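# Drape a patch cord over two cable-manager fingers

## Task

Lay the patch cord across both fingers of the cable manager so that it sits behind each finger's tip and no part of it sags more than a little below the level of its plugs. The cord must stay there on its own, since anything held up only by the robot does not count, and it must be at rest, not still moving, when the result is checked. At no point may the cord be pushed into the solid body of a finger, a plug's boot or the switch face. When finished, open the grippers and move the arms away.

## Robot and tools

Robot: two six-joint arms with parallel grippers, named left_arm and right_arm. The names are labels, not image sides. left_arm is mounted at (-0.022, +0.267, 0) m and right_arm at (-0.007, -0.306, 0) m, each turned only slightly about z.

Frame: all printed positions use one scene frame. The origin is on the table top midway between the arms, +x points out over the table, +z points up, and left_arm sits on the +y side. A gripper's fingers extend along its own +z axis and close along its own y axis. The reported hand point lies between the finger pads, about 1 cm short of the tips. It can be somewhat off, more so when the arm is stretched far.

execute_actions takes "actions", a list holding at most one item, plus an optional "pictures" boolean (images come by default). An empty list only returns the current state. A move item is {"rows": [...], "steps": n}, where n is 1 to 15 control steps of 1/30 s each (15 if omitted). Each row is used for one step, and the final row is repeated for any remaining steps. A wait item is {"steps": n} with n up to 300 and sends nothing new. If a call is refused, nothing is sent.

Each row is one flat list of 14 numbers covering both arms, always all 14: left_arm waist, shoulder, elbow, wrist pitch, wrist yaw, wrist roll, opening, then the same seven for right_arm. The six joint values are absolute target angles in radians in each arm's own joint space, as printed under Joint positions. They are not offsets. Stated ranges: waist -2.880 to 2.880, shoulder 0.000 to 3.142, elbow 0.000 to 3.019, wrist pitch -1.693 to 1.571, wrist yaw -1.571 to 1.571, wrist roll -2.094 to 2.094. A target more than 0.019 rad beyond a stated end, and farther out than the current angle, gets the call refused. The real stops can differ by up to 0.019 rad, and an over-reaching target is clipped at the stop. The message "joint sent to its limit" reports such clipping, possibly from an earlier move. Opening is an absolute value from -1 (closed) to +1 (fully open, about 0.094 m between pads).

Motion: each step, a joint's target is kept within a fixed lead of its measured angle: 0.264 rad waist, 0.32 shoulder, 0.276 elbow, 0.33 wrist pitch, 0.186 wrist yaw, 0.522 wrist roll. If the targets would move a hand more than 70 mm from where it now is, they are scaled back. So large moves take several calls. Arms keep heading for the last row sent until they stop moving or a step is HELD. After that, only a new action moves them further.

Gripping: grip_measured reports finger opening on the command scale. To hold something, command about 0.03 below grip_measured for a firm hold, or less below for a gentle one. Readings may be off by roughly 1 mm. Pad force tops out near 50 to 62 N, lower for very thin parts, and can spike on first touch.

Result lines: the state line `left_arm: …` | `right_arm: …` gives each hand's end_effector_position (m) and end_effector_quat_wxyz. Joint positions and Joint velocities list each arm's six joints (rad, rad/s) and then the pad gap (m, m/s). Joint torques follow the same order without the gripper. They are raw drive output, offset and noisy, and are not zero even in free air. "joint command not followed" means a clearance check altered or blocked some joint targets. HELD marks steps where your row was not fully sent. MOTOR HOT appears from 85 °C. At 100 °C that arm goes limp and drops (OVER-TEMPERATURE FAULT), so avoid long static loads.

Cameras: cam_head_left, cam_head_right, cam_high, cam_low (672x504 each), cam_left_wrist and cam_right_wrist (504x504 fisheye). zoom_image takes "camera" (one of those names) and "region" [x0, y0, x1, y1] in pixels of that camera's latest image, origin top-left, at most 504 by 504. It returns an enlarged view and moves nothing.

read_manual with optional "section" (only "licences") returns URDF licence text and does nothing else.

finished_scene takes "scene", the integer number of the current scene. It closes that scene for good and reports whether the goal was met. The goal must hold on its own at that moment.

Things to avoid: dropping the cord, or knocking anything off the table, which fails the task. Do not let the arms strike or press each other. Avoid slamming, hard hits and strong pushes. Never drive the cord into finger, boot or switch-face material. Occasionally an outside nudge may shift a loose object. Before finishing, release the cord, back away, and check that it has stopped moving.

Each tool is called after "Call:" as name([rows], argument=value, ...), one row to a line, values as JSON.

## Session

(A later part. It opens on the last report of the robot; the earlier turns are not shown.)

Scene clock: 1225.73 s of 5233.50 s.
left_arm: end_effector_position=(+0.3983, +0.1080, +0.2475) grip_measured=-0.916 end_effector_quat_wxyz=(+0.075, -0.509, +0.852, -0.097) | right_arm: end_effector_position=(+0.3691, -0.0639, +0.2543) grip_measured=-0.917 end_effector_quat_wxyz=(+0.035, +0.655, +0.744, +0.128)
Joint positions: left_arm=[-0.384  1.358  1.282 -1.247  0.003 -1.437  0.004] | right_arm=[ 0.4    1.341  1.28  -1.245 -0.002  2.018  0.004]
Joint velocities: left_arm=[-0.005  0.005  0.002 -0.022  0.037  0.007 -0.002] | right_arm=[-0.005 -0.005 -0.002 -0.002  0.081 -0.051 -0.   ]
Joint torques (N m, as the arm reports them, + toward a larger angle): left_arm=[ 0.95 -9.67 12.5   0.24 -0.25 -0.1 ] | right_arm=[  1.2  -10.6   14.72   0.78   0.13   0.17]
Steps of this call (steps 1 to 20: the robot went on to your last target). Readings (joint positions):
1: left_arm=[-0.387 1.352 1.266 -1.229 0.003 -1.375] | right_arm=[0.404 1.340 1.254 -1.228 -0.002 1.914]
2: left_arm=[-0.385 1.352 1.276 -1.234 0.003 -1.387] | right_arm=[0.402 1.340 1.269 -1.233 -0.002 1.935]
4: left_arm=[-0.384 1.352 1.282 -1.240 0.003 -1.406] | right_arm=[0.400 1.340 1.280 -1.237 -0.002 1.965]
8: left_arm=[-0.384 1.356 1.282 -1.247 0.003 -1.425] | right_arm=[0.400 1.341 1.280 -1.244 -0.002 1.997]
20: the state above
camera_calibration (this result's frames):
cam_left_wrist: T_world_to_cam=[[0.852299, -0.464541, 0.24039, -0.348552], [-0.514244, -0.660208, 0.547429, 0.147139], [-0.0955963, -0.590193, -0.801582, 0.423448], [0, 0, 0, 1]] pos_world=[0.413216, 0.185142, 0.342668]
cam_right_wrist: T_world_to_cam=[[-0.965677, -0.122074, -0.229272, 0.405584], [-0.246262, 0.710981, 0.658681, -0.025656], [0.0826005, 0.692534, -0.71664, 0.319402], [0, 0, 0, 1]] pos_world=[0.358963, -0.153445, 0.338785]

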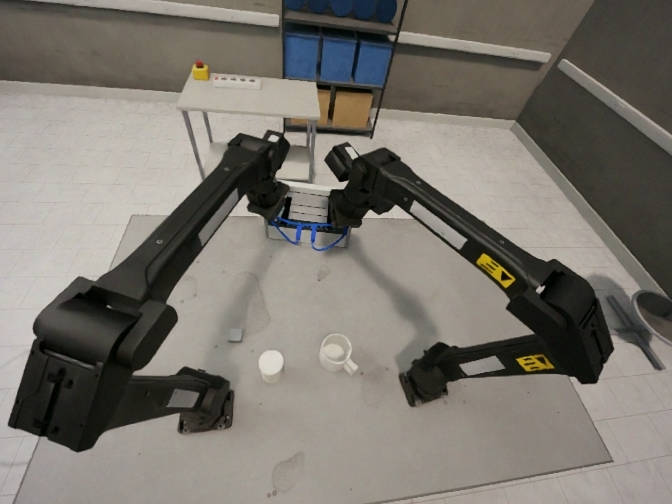

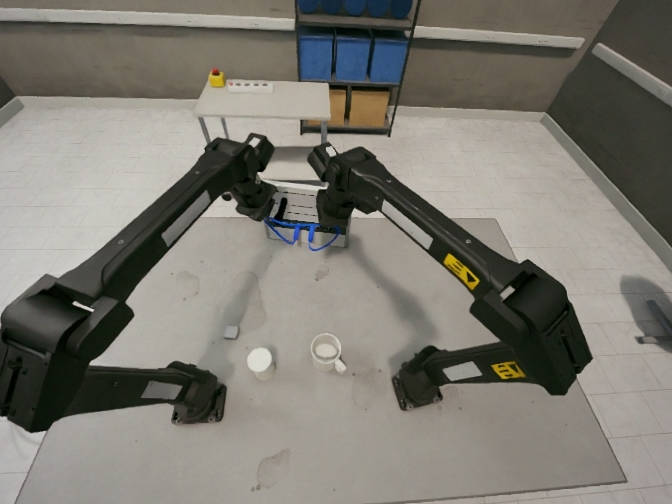

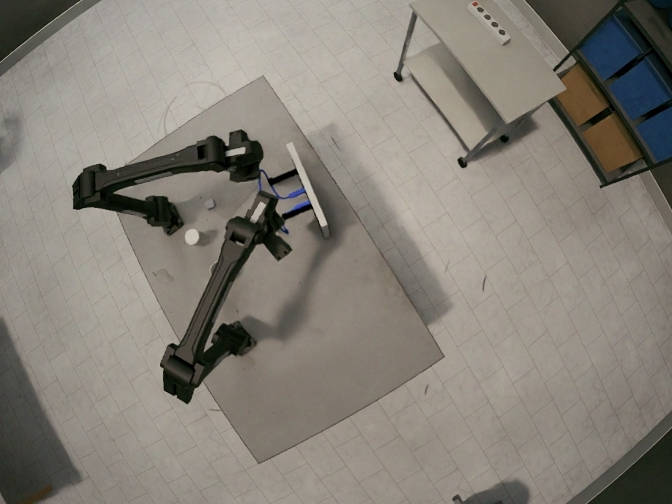

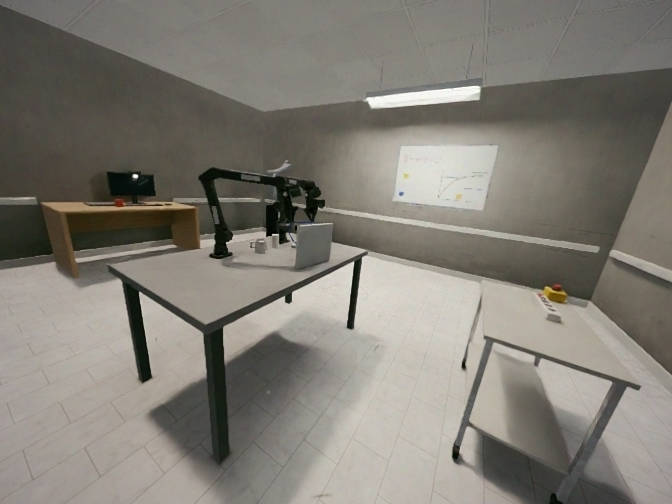

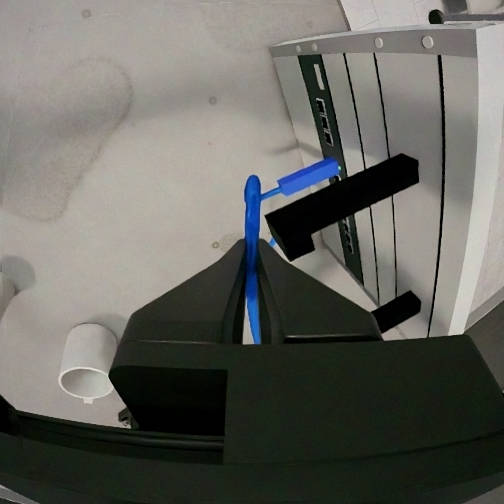

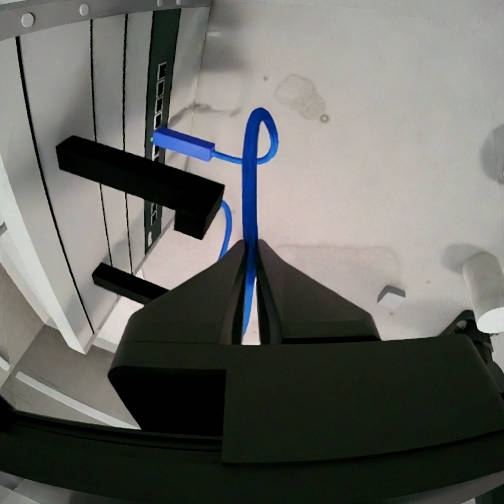

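Call:
execute_actions([
  {"rows":[[-0.368,1.376,1.333,-1.26,0,-1.468,-0.935,0.392,1.362,1.341,-1.26,0,2.03,-0.935],[-0.366,1.387,1.346,-1.26,0,-1.486,-0.935,0.384,1.373,1.354,-1.26,0,2.035,-0.935],[-0.364,1.399,1.359,-1.26,0,-1.504,-0.935,0.376,1.384,1.367,-1.26,0,2.035,-0.935],[-0.362,1.41,1.372,-1.26,0,-1.521,-0.935,0.368,1.394,1.381,-1.26,0,2.04,-0.935],[-0.36,1.421,1.385,-1.26,0,-1.539,-0.935,0.36,1.405,1.394,-1.26,0,2.04,-0.935],[-0.358,1.432,1.398,-1.26,0,-1.557,-0.935,0.352,1.416,1.407,-1.26,0,2.045,-0.935],[-0.356,1.443,1.411,-1.26,0,-1.575,-0.935,0.344,1.427,1.42,-1.26,0,2.045,-0.935],[-0.354,1.455,1.425,-1.26,0,-1.593,-0.935,0.336,1.438,1.433,-1.26,0,2.05,-0.935],[-0.352,1.466,1.438,-1.26,0,-1.611,-0.935,0.328,1.449,1.446,-1.26,0,2.05,-0.935],[-0.35,1.477,1.451,-1.26,0,-1.629,-0.935,0.32,1.46,1.459,-1.26,0,2.055,-0.935],[-0.348,1.488,1.464,-1.26,0,-1.646,-0.935,0.312,1.47,1.473,-1.26,0,2.055,-0.935],[-0.345,1.50,1.477,-1.26,0,-1.664,-0.935,0.304,1.481,1.486,-1.26,0,2.06,-0.935],[-0.342,1.511,1.49,-1.26,0,-1.682,-0.935,0.296,1.492,1.499,-1.26,0,2.06,-0.935],[-0.34,1.522,1.503,-1.26,0,-1.70,-0.935,0.288,1.503,1.512,-1.26,0,2.06,-0.935]],"steps":15},
], pictures=false)

Call:
execute_actions([
  {"steps":20},
])

Call:
zoom_image(camera="cam_head_left", region=[230, 170, 390, 270])

Scene clock: 1237.57 s of 5233.50 s.
left_arm: end_effector_position=(+0.4562, +0.0993, +0.2471) grip_measured=-0.916 end_effector_quat_wxyz=(+0.067, -0.599, +0.791, -0.104) | right_arm: end_effector_position=(+0.4405, -0.0781, +0.2548) grip_measured=-0.917 end_effector_quat_wxyz=(+0.040, +0.701, +0.701, +0.126)
Joint positions: left_arm=[-0.36   1.507  1.435 -1.251  0.004 -1.633  0.004] | right_arm=[ 0.299  1.483  1.427 -1.248 -0.002  2.043  0.004]
Joint velocities: left_arm=[ 0.024  0.288  0.286  0.007  0.051 -0.359  0.001] | right_arm=[-0.171  0.278  0.305 -0.012 -0.022  0.037  0.001]
Joint torques (N m, as the arm reports them, + toward a larger angle): left_arm=[  0.55 -12.32  13.25   0.42  -0.29  -0.05] | right_arm=[  0.15 -12.57  16.16   0.58   0.1    0.16]
Steps of this call (steps 1 to 15: the robot went on to your last target; steps 16 to 140: nothing new was sent; then 6.67 s passed at rest; steps 141 to 155: all 15 steps of this action). Readings (joint positions):
141: left_arm=[-0.384 1.359 1.282 -1.247 0.003 -1.441] | right_arm=[0.400 1.341 1.280 -1.245 -0.002 2.019]
142: left_arm=[-0.384 1.361 1.284 -1.248 0.003 -1.447] | right_arm=[0.400 1.343 1.280 -1.245 -0.002 2.020]
144: left_arm=[-0.383 1.373 1.295 -1.250 0.003 -1.466] | right_arm=[0.393 1.351 1.287 -1.247 -0.002 2.022]
148: left_arm=[-0.376 1.422 1.346 -1.251 0.003 -1.520] | right_arm=[0.361 1.397 1.333 -1.248 -0.002 2.029]
155: the state above

Scene clock: 1238.23 s of 5233.50 s.
left_arm: end_effector_position=(+0.4612, +0.0981, +0.2456) grip_measured=-0.916 end_effector_quat_wxyz=(+0.063, -0.622, +0.773, -0.105) | right_arm: end_effector_position=(+0.4475, -0.0799, +0.2535) grip_measured=-0.917 end_effector_quat_wxyz=(+0.040, +0.707, +0.695, +0.126)
Joint positions: left_arm=[-0.359  1.521  1.448 -1.251  0.004 -1.689  0.004] | right_arm=[ 0.29   1.499  1.44  -1.248 -0.002  2.049  0.004]
Joint velocities: left_arm=[-0.005  0.005  0.002 -0.002 -0.007  0.007  0.   ] | right_arm=[ 0.005 -0.005 -0.017 -0.007 -0.007 -0.037 -0.   ]
Joint torques (N m, as the arm reports them, + toward a larger angle): left_arm=[  1.13 -12.91  13.95   0.39  -0.29  -0.03] | right_arm=[  0.74 -13.25  16.82   0.66   0.08   0.12]
Steps of this call (steps 1 to 20: the robot went on to your last target). Readings (joint positions):
1: left_arm=[-0.359 1.514 1.443 -1.251 0.004 -1.644] | right_arm=[0.294 1.491 1.435 -1.248 -0.002 2.044]
2: left_arm=[-0.359 1.519 1.446 -1.251 0.004 -1.653] | right_arm=[0.291 1.496 1.439 -1.248 -0.002 2.045]
4: left_arm=[-0.359 1.521 1.447 -1.251 0.004 -1.667] | right_arm=[0.290 1.499 1.440 -1.248 -0.002 2.046]
8: left_arm=[-0.359 1.521 1.448 -1.251 0.004 -1.681] | right_arm=[0.290 1.499 1.440 -1.248 -0.002 2.048]
20: the state above
camera_calibration (this result's frames):
cam_left_wrist: T_world_to_cam=[[0.948948, -0.205539, 0.239272, -0.475942], [-0.310791, -0.738894, 0.597866, 0.0755467], [0.0539117, -0.641708, -0.765052, 0.349237], [0, 0, 0, 1]] pos_world=[0.456295, 0.182104, 0.335897]
cam_right_wrist: T_world_to_cam=[[-0.974338, 0.0162064, -0.224505, 0.492875], [-0.140946, 0.733729, 0.664663, -0.0411949], [0.175497, 0.679249, -0.712616, 0.279826], [0, 0, 0, 1]] pos_world=[0.425312, -0.167833, 0.337442]

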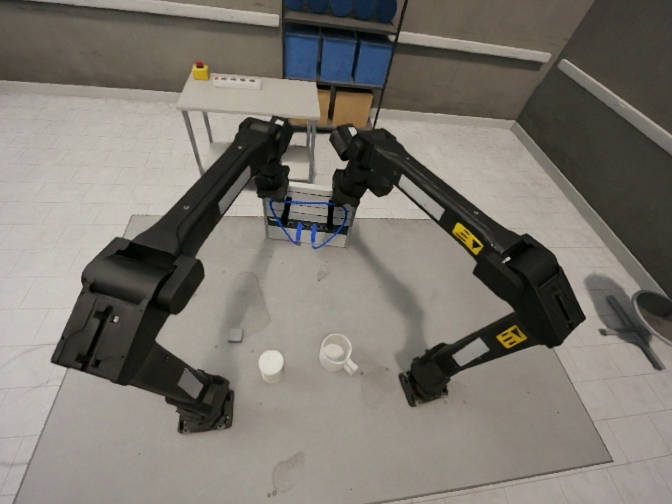

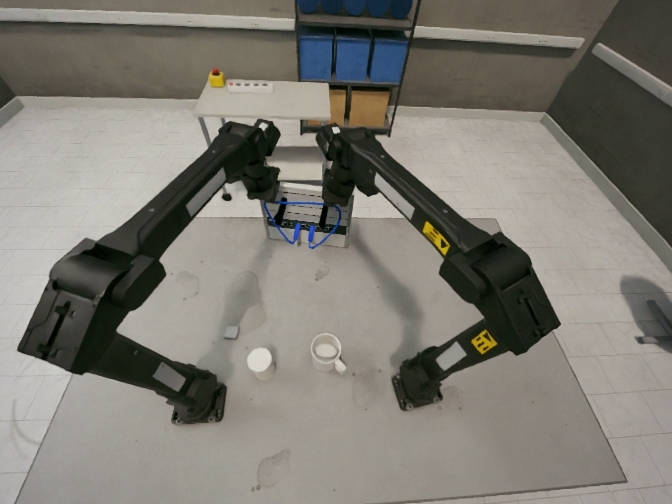

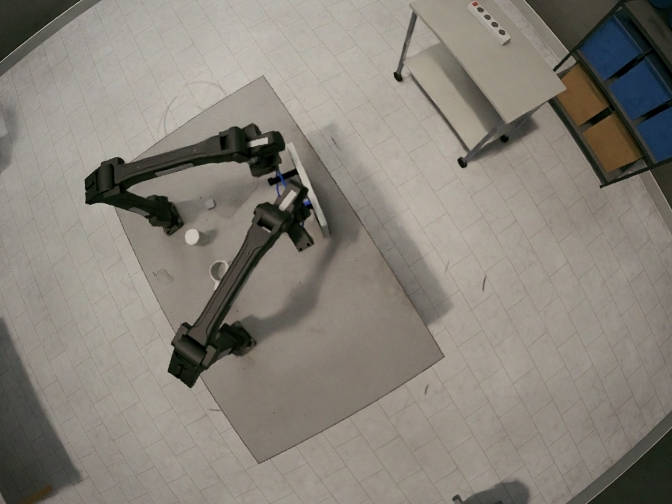

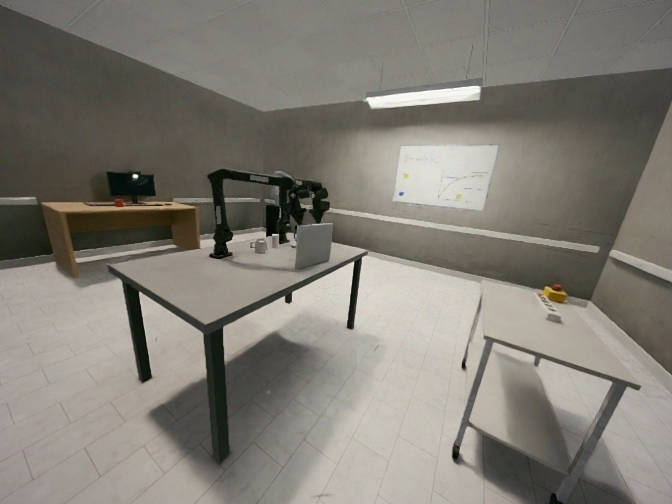

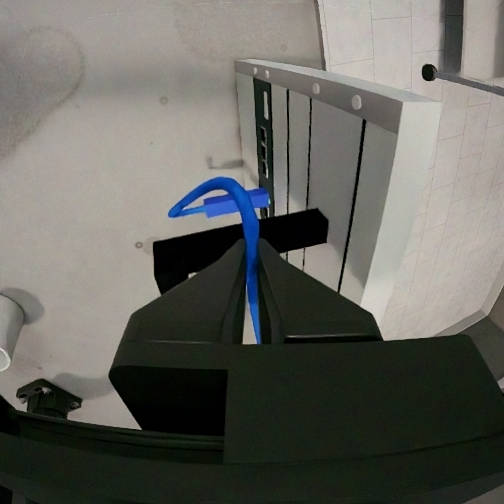

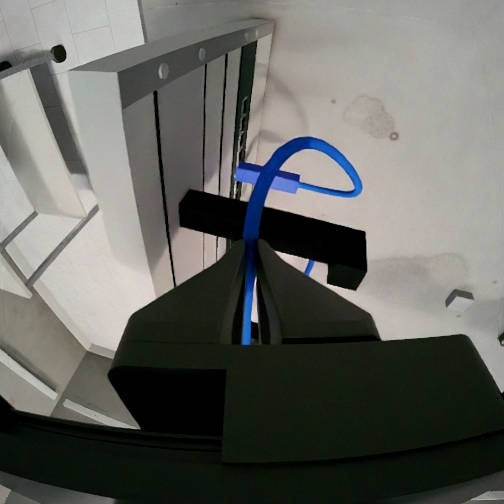

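Region (230, 170, 390, 270) of cam_head_left's 672x504 image, scaled by 3.150, with more detail than that image has; it fills the top 315 rows of this view, and the rest is white.

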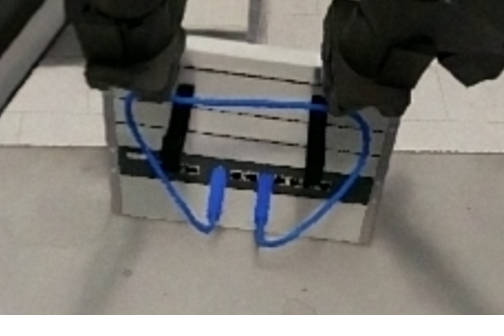

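Call:
execute_actions([
  {"rows":[[-0.34,1.528,1.503,-1.26,0,-1.70,-0.935,0.288,1.51,1.51,-1.26,0,2.06,-0.935],[-0.34,1.534,1.503,-1.26,0,-1.70,-0.935,0.288,1.517,1.508,-1.26,0,2.06,-0.935],[-0.34,1.54,1.503,-1.26,0,-1.70,-0.935,0.288,1.524,1.506,-1.26,0,2.06,-0.935],[-0.34,1.546,1.503,-1.26,0,-1.70,-0.935,0.288,1.531,1.504,-1.26,0,2.06,-0.935],[-0.34,1.552,1.503,-1.26,0,-1.70,-0.935,0.288,1.538,1.502,-1.26,0,2.06,-0.935],[-0.34,1.558,1.503,-1.26,0,-1.70,-0.935,0.288,1.545,1.50,-1.26,0,2.06,-0.935],[-0.34,1.564,1.503,-1.26,0,-1.70,-0.935,0.288,1.552,1.498,-1.26,0,2.06,-0.935],[-0.34,1.57,1.503,-1.26,0,-1.70,-0.935,0.288,1.559,1.496,-1.26,0,2.06,-0.935],[-0.34,1.576,1.503,-1.26,0,-1.70,-0.935,0.288,1.566,1.494,-1.26,0,2.06,-0.935],[-0.34,1.582,1.503,-1.26,0,-1.70,-0.935,0.288,1.573,1.492,-1.26,0,2.06,-0.935],[-0.34,1.588,1.503,-1.26,0,-1.70,-0.935,0.288,1.58,1.49,-1.26,0,2.06,-0.935],[-0.34,1.594,1.503,-1.26,0,-1.70,-0.935,0.288,1.587,1.49,-1.26,0,2.06,-0.935],[-0.34,1.60,1.503,-1.26,0,-1.70,-0.935,0.288,1.594,1.49,-1.26,0,2.06,-0.935]],"steps":15},
], pictures=false)

Call:
execute_actions([
  {"steps":15},
])

Call:
zoom_image(camera="cam_head_left", region=[230, 170, 390, 270])

Scene clock: 1268.40 s of 5233.50 s.
left_arm: end_effector_position=(+0.4685, +0.0991, +0.2125) grip_measured=-0.916 end_effector_quat_wxyz=(+0.047, -0.627, +0.774, -0.076) | right_arm: end_effector_position=(+0.4556, -0.0768, +0.2300) grip_measured=-0.921 end_effector_quat_wxyz=(+0.034, +0.709, +0.697, +0.102)
Joint positions: left_arm=[-0.353  1.588  1.448 -1.251  0.002 -1.69   0.004] | right_arm=[ 0.289  1.556  1.451 -1.251  0.001  2.05   0.004]
Joint velocities: left_arm=[ 0.005  0.142  0.002 -0.017  0.022  0.037  0.001] | right_arm=[-0.005  0.034 -0.027 -0.012 -0.037  0.007 -0.001]
Joint torques (N m, as the arm reports them, + toward a larger angle): left_arm=[  0.73 -12.37  13.39   0.29  -0.26  -0.03] | right_arm=[  0.45 -11.29  13.72   0.73  -0.03   0.1 ]
Steps of this call (steps 1 to 15: the robot went on to your last target; steps 16 to 90: nothing new was sent; then 26.67 s passed at rest; steps 91 to 105: all 15 steps of this action). Readings (joint positions):
91: left_arm=[-0.359 1.521 1.448 -1.251 0.004 -1.690] | right_arm=[0.290 1.499 1.440 -1.248 -0.002 2.049]
92: left_arm=[-0.359 1.521 1.448 -1.251 0.004 -1.690] | right_arm=[0.290 1.499 1.440 -1.248 -0.002 2.049]
94: left_arm=[-0.359 1.523 1.448 -1.251 0.004 -1.690] | right_arm=[0.290 1.501 1.440 -1.248 -0.002 2.049]
98: left_arm=[-0.358 1.539 1.448 -1.251 0.004 -1.690] | right_arm=[0.290 1.517 1.440 -1.248 -0.002 2.049]
105: the state above

Scene clock: 1268.90 s of 5233.50 s.
left_arm: end_effector_position=(+0.4722, +0.0995, +0.2149) grip_measured=-0.916 end_effector_quat_wxyz=(+0.049, -0.628, +0.773, -0.079) | right_arm: end_effector_position=(+0.4557, -0.0768, +0.2294) grip_measured=-0.921 end_effector_quat_wxyz=(+0.034, +0.709, +0.697, +0.101)
Joint positions: left_arm=[-0.35   1.592  1.458 -1.251  0.001 -1.69   0.004] | right_arm=[ 0.289  1.557  1.451 -1.251  0.001  2.05   0.004]
Joint velocities: left_arm=[-0.024  0.005 -0.022  0.002 -0.095 -0.022 -0.002] | right_arm=[-0.015 -0.005 -0.022 -0.002 -0.051 -0.007  0.001]
Joint torques (N m, as the arm reports them, + toward a larger angle): left_arm=[ -0.02 -11.96  12.72   0.28  -0.17  -0.03] | right_arm=[  0.34 -11.85  13.89   0.57  -0.06   0.18]
Steps of this call (steps 1 to 15: the robot went on to your last target). Readings (joint positions):
1: left_arm=[-0.353 1.592 1.449 -1.251 0.001 -1.690] | right_arm=[0.289 1.557 1.451 -1.251 0.001 2.050]
2: left_arm=[-0.352 1.592 1.450 -1.251 0.001 -1.690] | right_arm=[0.289 1.557 1.451 -1.251 0.001 2.050]
4: left_arm=[-0.350 1.592 1.456 -1.251 0.001 -1.690] | right_arm=[0.289 1.557 1.451 -1.251 0.001 2.050]
8: left_arm=[-0.350 1.592 1.458 -1.251 0.001 -1.690] | right_arm=[0.289 1.557 1.451 -1.251 0.001 2.050]
15: the state above
camera_calibration (this result's frames):
cam_left_wrist: T_world_to_cam=[[0.962799, -0.200872, 0.180742, -0.473193], [-0.269716, -0.755094, 0.597567, 0.0805941], [0.0164431, -0.624086, -0.781183, 0.345461], [0, 0, 0, 1]] pos_world=[0.471647, 0.181402, 0.307233]
cam_right_wrist: T_world_to_cam=[[-0.983194, 0.0133472, -0.182075, 0.48945], [-0.110455, 0.750585, 0.651476, -0.0359431], [0.145358, 0.660639, -0.736497, 0.27685], [0, 0, 0, 1]] pos_world=[0.437012, -0.162452, 0.316431]

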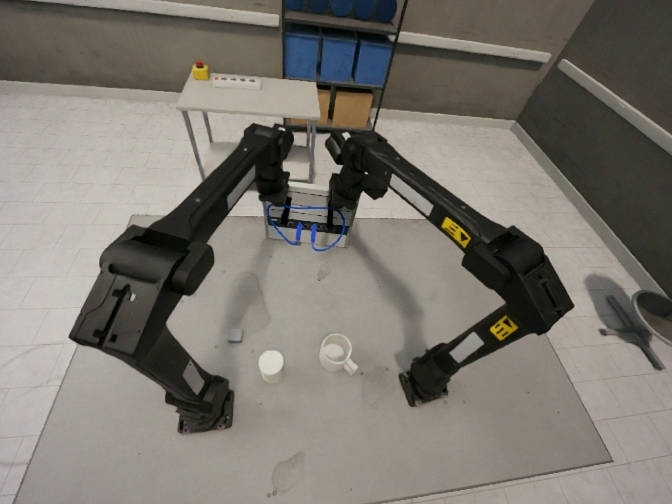

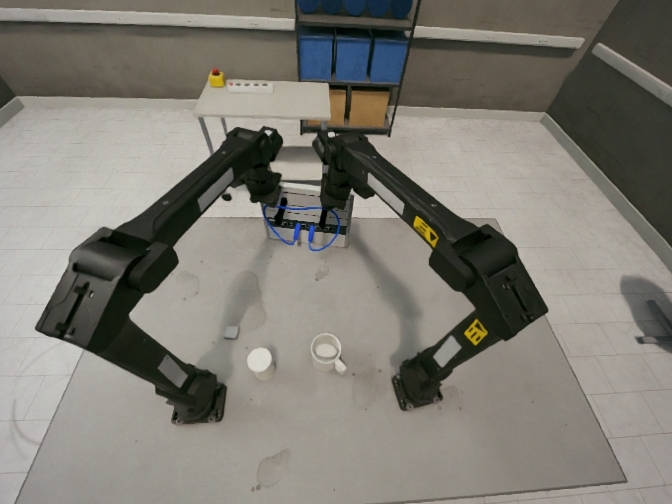

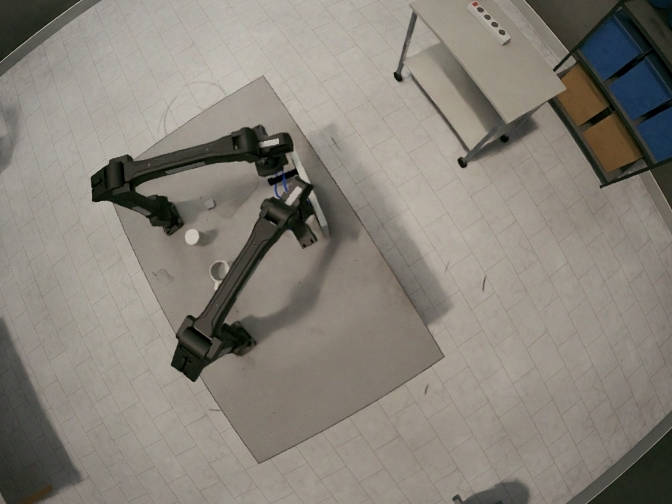

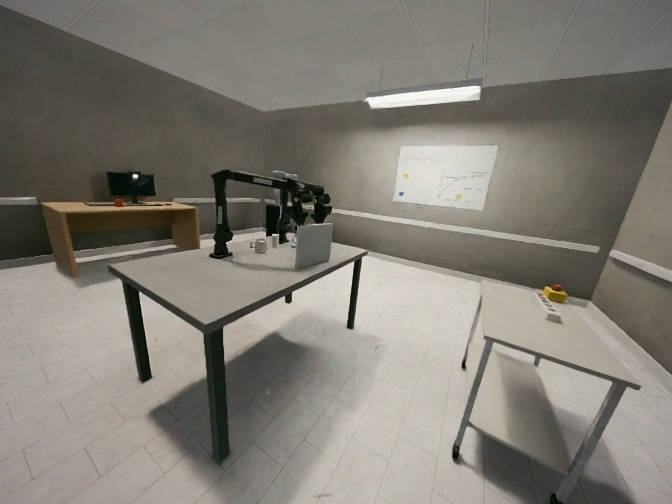

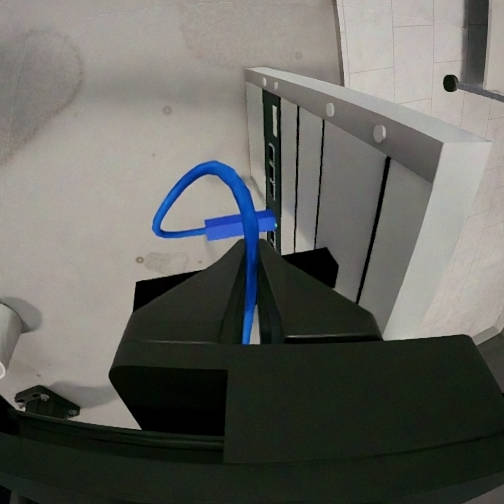

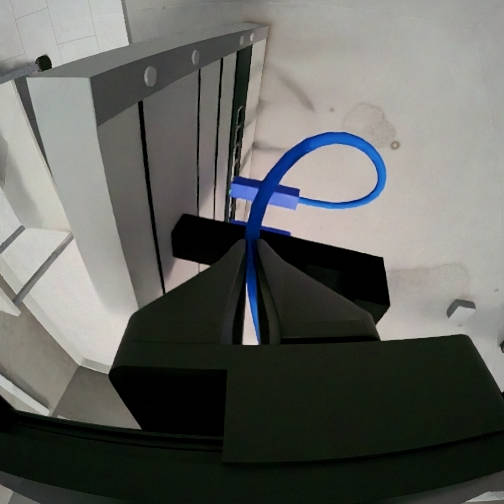

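Region (230, 170, 390, 270) of cam_head_left's 672x504 image, scaled by 3.150, with more detail than that image has; it fills the top 315 rows of this view, and the rest is white.

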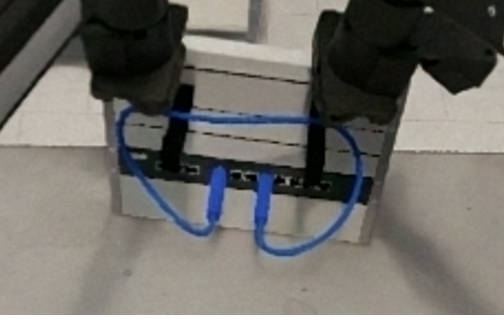

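Call:
execute_actions([
  {"rows":[[-0.35,1.585,1.49,-1.26,0,-1.70,-0.935,0.288,1.545,1.49,-1.26,0,2.06,-0.91],[-0.35,1.585,1.49,-1.26,0,-1.70,-0.92,0.288,1.545,1.49,-1.26,0,2.06,-0.90],[-0.35,1.585,1.49,-1.26,0,-1.70,-0.91,0.288,1.545,1.49,-1.26,0,2.06,-0.89],[-0.35,1.585,1.49,-1.26,0,-1.70,-0.90,0.288,1.545,1.49,-1.26,0,2.06,-0.88],[-0.35,1.585,1.49,-1.26,0,-1.70,-0.89,0.288,1.545,1.49,-1.26,0,2.06,-0.87],[-0.35,1.585,1.49,-1.26,0,-1.70,-0.88,0.288,1.545,1.49,-1.26,0,2.06,-0.86],[-0.35,1.585,1.49,-1.26,0,-1.70,-0.87,0.288,1.545,1.49,-1.26,0,2.06,-0.85],[-0.35,1.585,1.49,-1.26,0,-1.70,-0.85,0.288,1.545,1.49,-1.26,0,2.06,-0.85]],"steps":15},
], pictures=false)

Call:
execute_actions([
  {"steps":45},
])

Call:
zoom_image(camera="cam_head_left", region=[230, 170, 390, 270])

Scene clock: 1280.87 s of 5233.50 s.
left_arm: end_effector_position=(+0.4722, +0.0995, +0.2149) grip_measured=-0.852 end_effector_quat_wxyz=(+0.049, -0.628, +0.773, -0.079) | right_arm: end_effector_position=(+0.4556, -0.0768, +0.2300) grip_measured=-0.852 end_effector_quat_wxyz=(+0.034, +0.709, +0.697, +0.102)
Joint positions: left_arm=[-0.35   1.592  1.458 -1.251  0.001 -1.69   0.007] | right_arm=[ 0.289  1.556  1.451 -1.251  0.001  2.05   0.007]
Joint velocities: left_arm=[-0.005 -0.005 -0.007 -0.017 -0.007  0.022 -0.   ] | right_arm=[-0.005 -0.015 -0.017  0.007  0.022 -0.022 -0.   ]
Joint torques (N m, as the arm reports them, + toward a larger angle): left_arm=[ -0.11 -13.87  11.71   0.28  -0.17  -0.03] | right_arm=[  0.34 -15.22  13.61   0.69  -0.02   0.09]
Steps of this call (steps 1 to 15: the robot went on to your last target; steps 16 to 120: nothing new was sent; then 7.47 s passed at rest; steps 121 to 135: all 15 steps of this action). Readings (joint positions):
121: left_arm=[-0.350 1.592 1.458 -1.251 0.001 -1.690] | right_arm=[0.289 1.556 1.451 -1.251 0.001 2.050]
122: left_arm=[-0.350 1.592 1.458 -1.251 0.001 -1.690] | right_arm=[0.289 1.556 1.451 -1.251 0.001 2.050]
124: left_arm=[-0.350 1.592 1.458 -1.251 0.001 -1.690] | right_arm=[0.289 1.556 1.451 -1.251 0.001 2.050]
128: left_arm=[-0.350 1.592 1.458 -1.251 0.001 -1.690] | right_arm=[0.289 1.556 1.451 -1.251 0.001 2.050]
135: the state above

Scene clock: 1282.37 s of 5233.50 s.
left_arm: end_effector_position=(+0.4722, +0.0995, +0.2149) grip_measured=-0.852 end_effector_quat_wxyz=(+0.049, -0.628, +0.773, -0.079) | right_arm: end_effector_position=(+0.4556, -0.0768, +0.2300) grip_measured=-0.852 end_effector_quat_wxyz=(+0.034, +0.709, +0.697, +0.102)
Joint positions: left_arm=[-0.35   1.592  1.458 -1.251  0.001 -1.69   0.007] | right_arm=[ 0.289  1.556  1.451 -1.251  0.001  2.05   0.007]
Joint velocities: left_arm=[ 0.005 -0.005 -0.002 -0.017 -0.007  0.051  0.   ] | right_arm=[-0.015  0.005  0.022  0.002 -0.022  0.007 -0.001]
Joint torques (N m, as the arm reports them, + toward a larger angle): left_arm=[ -0.2  -13.97  11.77   0.32  -0.17  -0.03] | right_arm=[  0.17 -14.93  13.54   0.76  -0.02   0.1 ]
Steps of this call (steps 1 to 15: the robot went on to your last target; steps 16 to 45: nothing new was sent). Readings (joint positions):
1: left_arm=[-0.350 1.592 1.458 -1.251 0.001 -1.690] | right_arm=[0.289 1.556 1.451 -1.251 0.001 2.050]
2: left_arm=[-0.350 1.592 1.458 -1.251 0.001 -1.690] | right_arm=[0.289 1.556 1.451 -1.251 0.001 2.050]
4: left_arm=[-0.350 1.592 1.458 -1.251 0.001 -1.690] | right_arm=[0.289 1.556 1.451 -1.251 0.001 2.050]
8: left_arm=[-0.350 1.592 1.458 -1.251 0.001 -1.690] | right_arm=[0.289 1.556 1.451 -1.251 0.001 2.050]
45: the state above
All arms were judged still, so your last target was given up. Only a new action makes them travel on or press farther. Fingers that are still opening or closing keep moving.
camera_calibration (this result's frames):
cam_left_wrist: T_world_to_cam=[[0.962799, -0.200872, 0.180742, -0.473193], [-0.269716, -0.755094, 0.597567, 0.0805941], [0.0164431, -0.624086, -0.781183, 0.345461], [0, 0, 0, 1]] pos_world=[0.471647, 0.181402, 0.307233]
cam_right_wrist: T_world_to_cam=[[-0.983007, 0.0134402, -0.183075, 0.489605], [-0.111123, 0.750253, 0.651745, -0.0360682], [0.146112, 0.661014, -0.736011, 0.276888], [0, 0, 0, 1]] pos_world=[0.436821, -0.162547, 0.316934]

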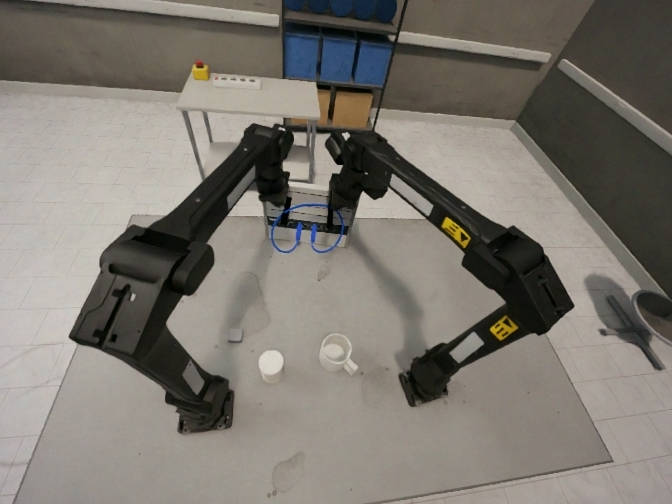

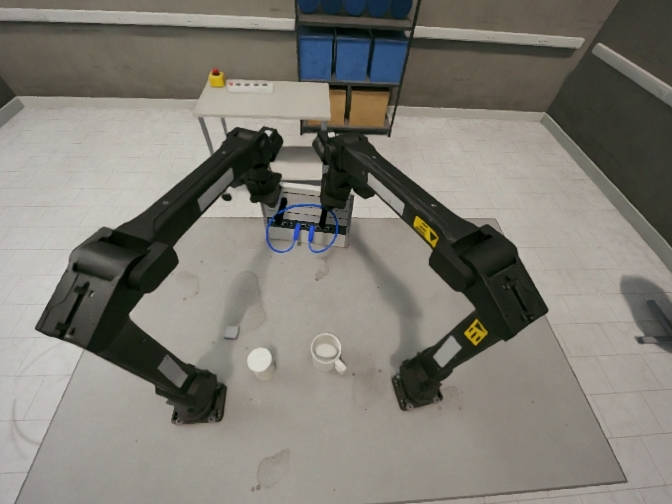

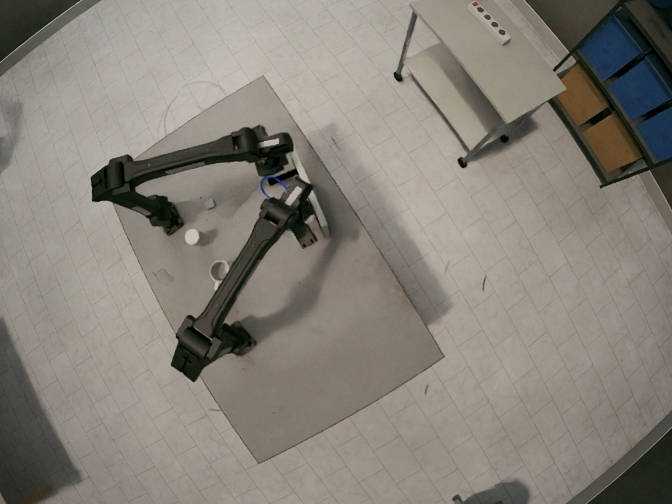

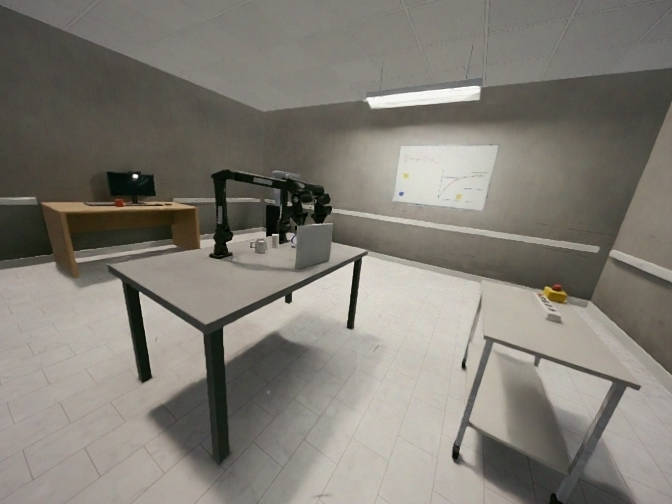

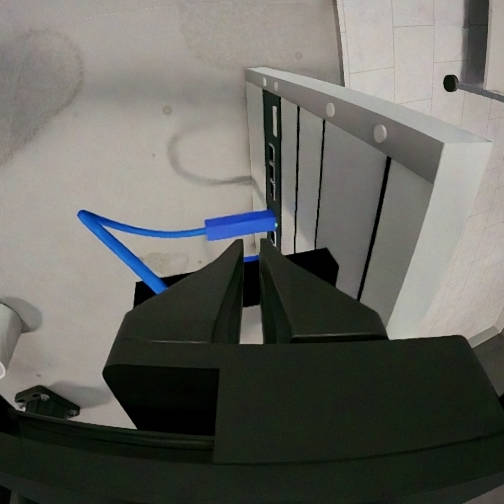

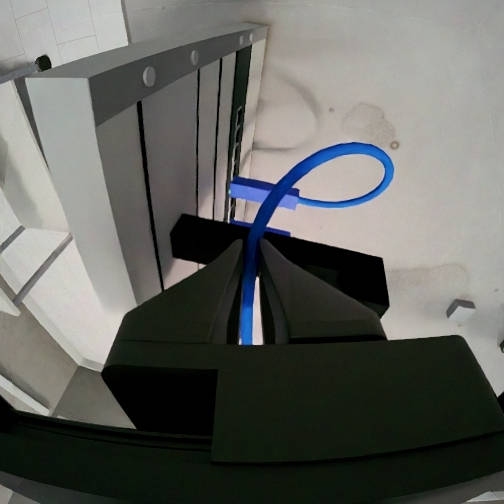

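Region (230, 170, 390, 270) of cam_head_left's 672x504 image, scaled by 3.150, with more detail than that image has; it fills the top 315 rows of this view, and the rest is white.

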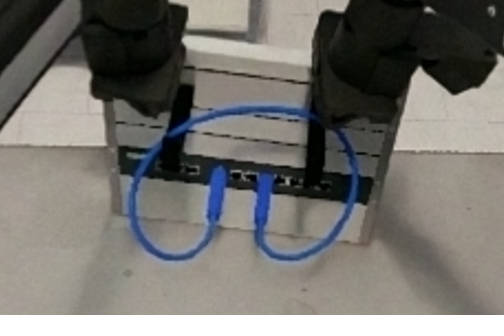

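Call:
execute_actions([
  {"rows":[[-0.35,1.58,1.49,-1.26,0,-1.70,-0.85,0.288,1.54,1.49,-1.26,0,2.06,-0.8],[-0.35,1.575,1.49,-1.26,0,-1.70,-0.85,0.288,1.535,1.49,-1.26,0,2.06,-0.75],[-0.35,1.57,1.49,-1.26,0,-1.70,-0.85,0.288,1.53,1.49,-1.26,0,2.06,-0.7],[-0.35,1.565,1.49,-1.26,0,-1.70,-0.85,0.288,1.525,1.49,-1.26,0,2.06,-0.65],[-0.35,1.56,1.49,-1.26,0,-1.70,-0.85,0.288,1.52,1.49,-1.26,0,2.06,-0.6],[-0.35,1.555,1.49,-1.26,0,-1.70,-0.85,0.288,1.515,1.49,-1.26,0,2.06,-0.55],[-0.35,1.55,1.49,-1.26,0,-1.70,-0.85,0.288,1.51,1.49,-1.26,0,2.06,-0.5],[-0.35,1.545,1.49,-1.26,0,-1.70,-0.85,0.288,1.505,1.49,-1.26,0,2.06,-0.45],[-0.35,1.54,1.49,-1.26,0,-1.70,-0.85,0.288,1.50,1.49,-1.26,0,2.06,-0.4],[-0.35,1.53,1.49,-1.26,0,-1.70,-0.85,0.288,1.49,1.49,-1.26,0,2.06,-0.4],[-0.35,1.52,1.49,-1.26,0,-1.70,-0.85,0.288,1.48,1.49,-1.26,0,2.06,-0.4],[-0.35,1.51,1.49,-1.26,0,-1.70,-0.85,0.288,1.47,1.49,-1.26,0,2.06,-0.4],[-0.35,1.50,1.49,-1.26,0,-1.70,-0.85,0.288,1.46,1.49,-1.26,0,2.06,-0.4],[-0.35,1.49,1.49,-1.26,0,-1.70,-0.85,0.288,1.45,1.49,-1.26,0,2.06,-0.4]],"steps":15},
], pictures=false)

Call:
execute_actions([
  {"steps":45},
])

Call:
zoom_image(camera="cam_head_left", region=[230, 170, 390, 270])

Scene clock: 1303.13 s of 5233.50 s.
left_arm: end_effector_position=(+0.4646, +0.1021, +0.2533) grip_measured=-0.852 end_effector_quat_wxyz=(+0.070, -0.625, +0.770, -0.111) | right_arm: end_effector_position=(+0.4494, -0.0799, +0.2600) grip_measured=-0.402 end_effector_quat_wxyz=(+0.043, +0.707, +0.694, +0.131)
Joint positions: left_arm=[-0.35   1.515  1.458 -1.251  0.001 -1.69   0.007] | right_arm=[ 0.289  1.495  1.451 -1.251  0.001  2.05   0.028]
Joint velocities: left_arm=[ 0.005 -0.298 -0.012 -0.002 -0.037 -0.037 -0.   ] | right_arm=[-0.005 -0.327  0.002 -0.012  0.066  0.022 -0.   ]
Joint torques (N m, as the arm reports them, + toward a larger angle): left_arm=[ -0.18 -12.18  11.73   0.41  -0.18  -0.02] | right_arm=[  0.62 -15.48  13.94   0.89  -0.03   0.15]
Steps of this call (steps 1 to 140: nothing new was sent; then 15.60 s passed at rest; steps 141 to 155: all 15 steps of this action). Readings (joint positions):
141: left_arm=[-0.350 1.592 1.458 -1.251 0.001 -1.690] | right_arm=[0.289 1.556 1.451 -1.251 0.001 2.050]
142: left_arm=[-0.350 1.592 1.458 -1.251 0.001 -1.690] | right_arm=[0.289 1.556 1.451 -1.251 0.001 2.050]
144: left_arm=[-0.350 1.589 1.458 -1.251 0.001 -1.690] | right_arm=[0.289 1.555 1.451 -1.251 0.001 2.050]
148: left_arm=[-0.350 1.574 1.458 -1.251 0.001 -1.690] | right_arm=[0.289 1.548 1.451 -1.251 0.001 2.050]
155: the state above

Scene clock: 1304.63 s of 5233.50 s.
left_arm: end_effector_position=(+0.4605, +0.1034, +0.2694) grip_measured=-0.852 end_effector_quat_wxyz=(+0.078, -0.623, +0.768, -0.125) | right_arm: end_effector_position=(+0.4438, -0.0827, +0.2814) grip_measured=-0.402 end_effector_quat_wxyz=(+0.050, +0.704, +0.692, +0.151)
Joint positions: left_arm=[-0.35   1.482  1.458 -1.251  0.001 -1.69   0.007] | right_arm=[ 0.289  1.451  1.451 -1.251  0.001  2.05   0.028]
Joint velocities: left_arm=[-0.005 -0.015 -0.007  0.002  0.007  0.007 -0.001] | right_arm=[-0.015 -0.015  0.002 -0.002 -0.081 -0.022 -0.001]
Joint torques (N m, as the arm reports them, + toward a larger angle): left_arm=[ -0.16 -11.6   12.05   0.5   -0.18  -0.03] | right_arm=[  0.73 -12.74  13.82   0.84   0.02   0.07]
Steps of this call (steps 1 to 30: the robot went on to your last target; steps 31 to 45: nothing new was sent). Readings (joint positions):
1: left_arm=[-0.350 1.505 1.458 -1.251 0.001 -1.690] | right_arm=[0.289 1.484 1.451 -1.251 0.001 2.050]
2: left_arm=[-0.350 1.496 1.458 -1.251 0.001 -1.690] | right_arm=[0.289 1.474 1.451 -1.251 0.001 2.050]
4: left_arm=[-0.350 1.484 1.458 -1.251 0.001 -1.690] | right_arm=[0.289 1.459 1.451 -1.251 0.001 2.050]
8: left_arm=[-0.350 1.481 1.458 -1.251 0.001 -1.690] | right_arm=[0.289 1.451 1.451 -1.251 0.001 2.050]
45: the state above
All arms were judged still, so your last target was given up. Only a new action makes them travel on or press farther. Fingers that are still opening or closing keep moving.
camera_calibration (this result's frames):
cam_left_wrist: T_world_to_cam=[[0.938347, -0.192601, 0.287072, -0.489254], [-0.331918, -0.734056, 0.592446, 0.0757201], [0.096621, -0.651204, -0.752727, 0.34889], [0, 0, 0, 1]] pos_world=[0.450512, 0.188551, 0.35821]
cam_right_wrist: T_world_to_cam=[[-0.961444, 0.0241601, -0.273939, 0.504375], [-0.173619, 0.719185, 0.672778, -0.0472411], [0.213267, 0.694399, -0.687261, 0.279579], [0, 0, 0, 1]] pos_world=[0.417102, -0.17235, 0.362095]

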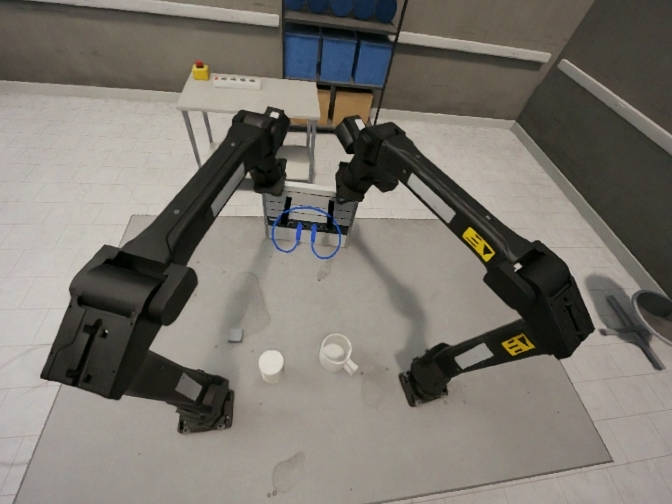

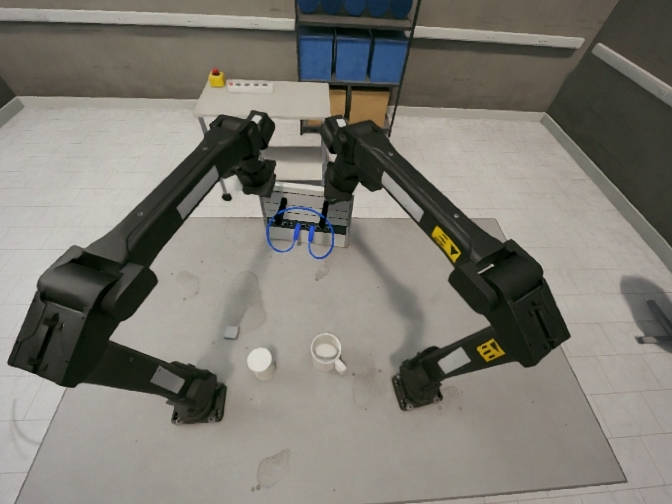

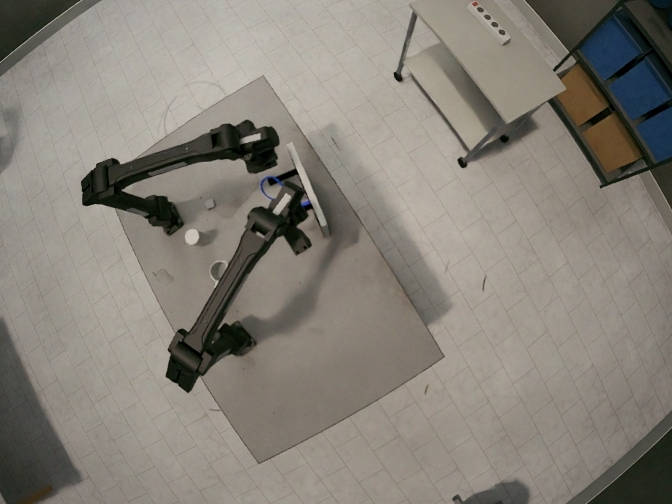

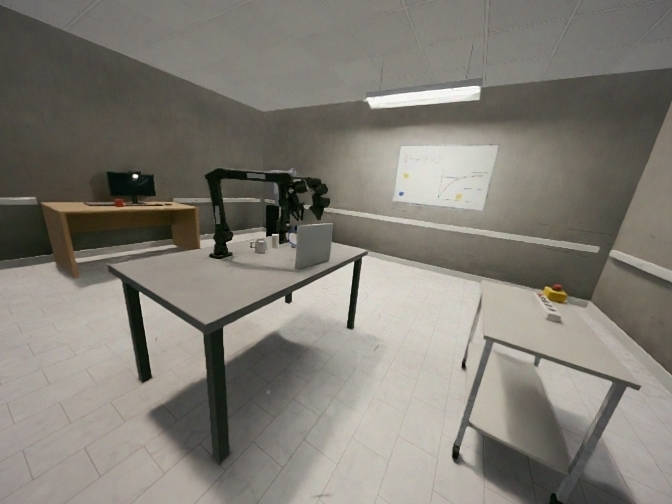

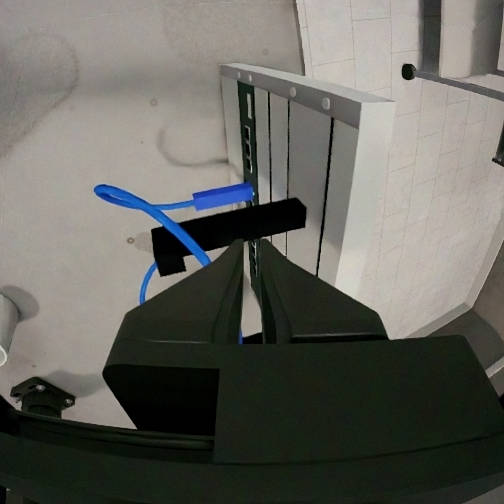

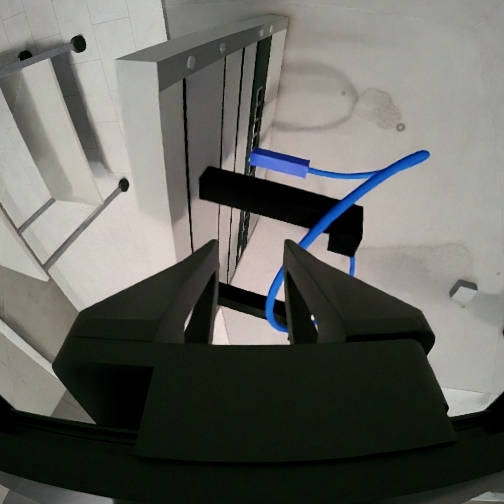

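Region (230, 170, 390, 270) of cam_head_left's 672x504 image, scaled by 3.150, with more detail than that image has; it fills the top 315 rows of this view, and the rest is white.

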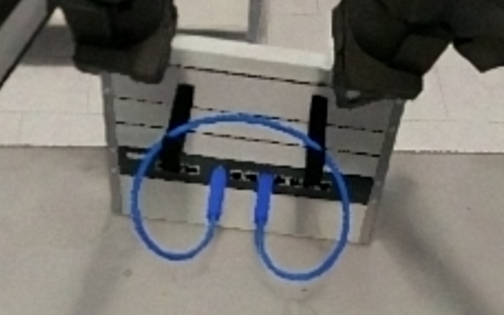

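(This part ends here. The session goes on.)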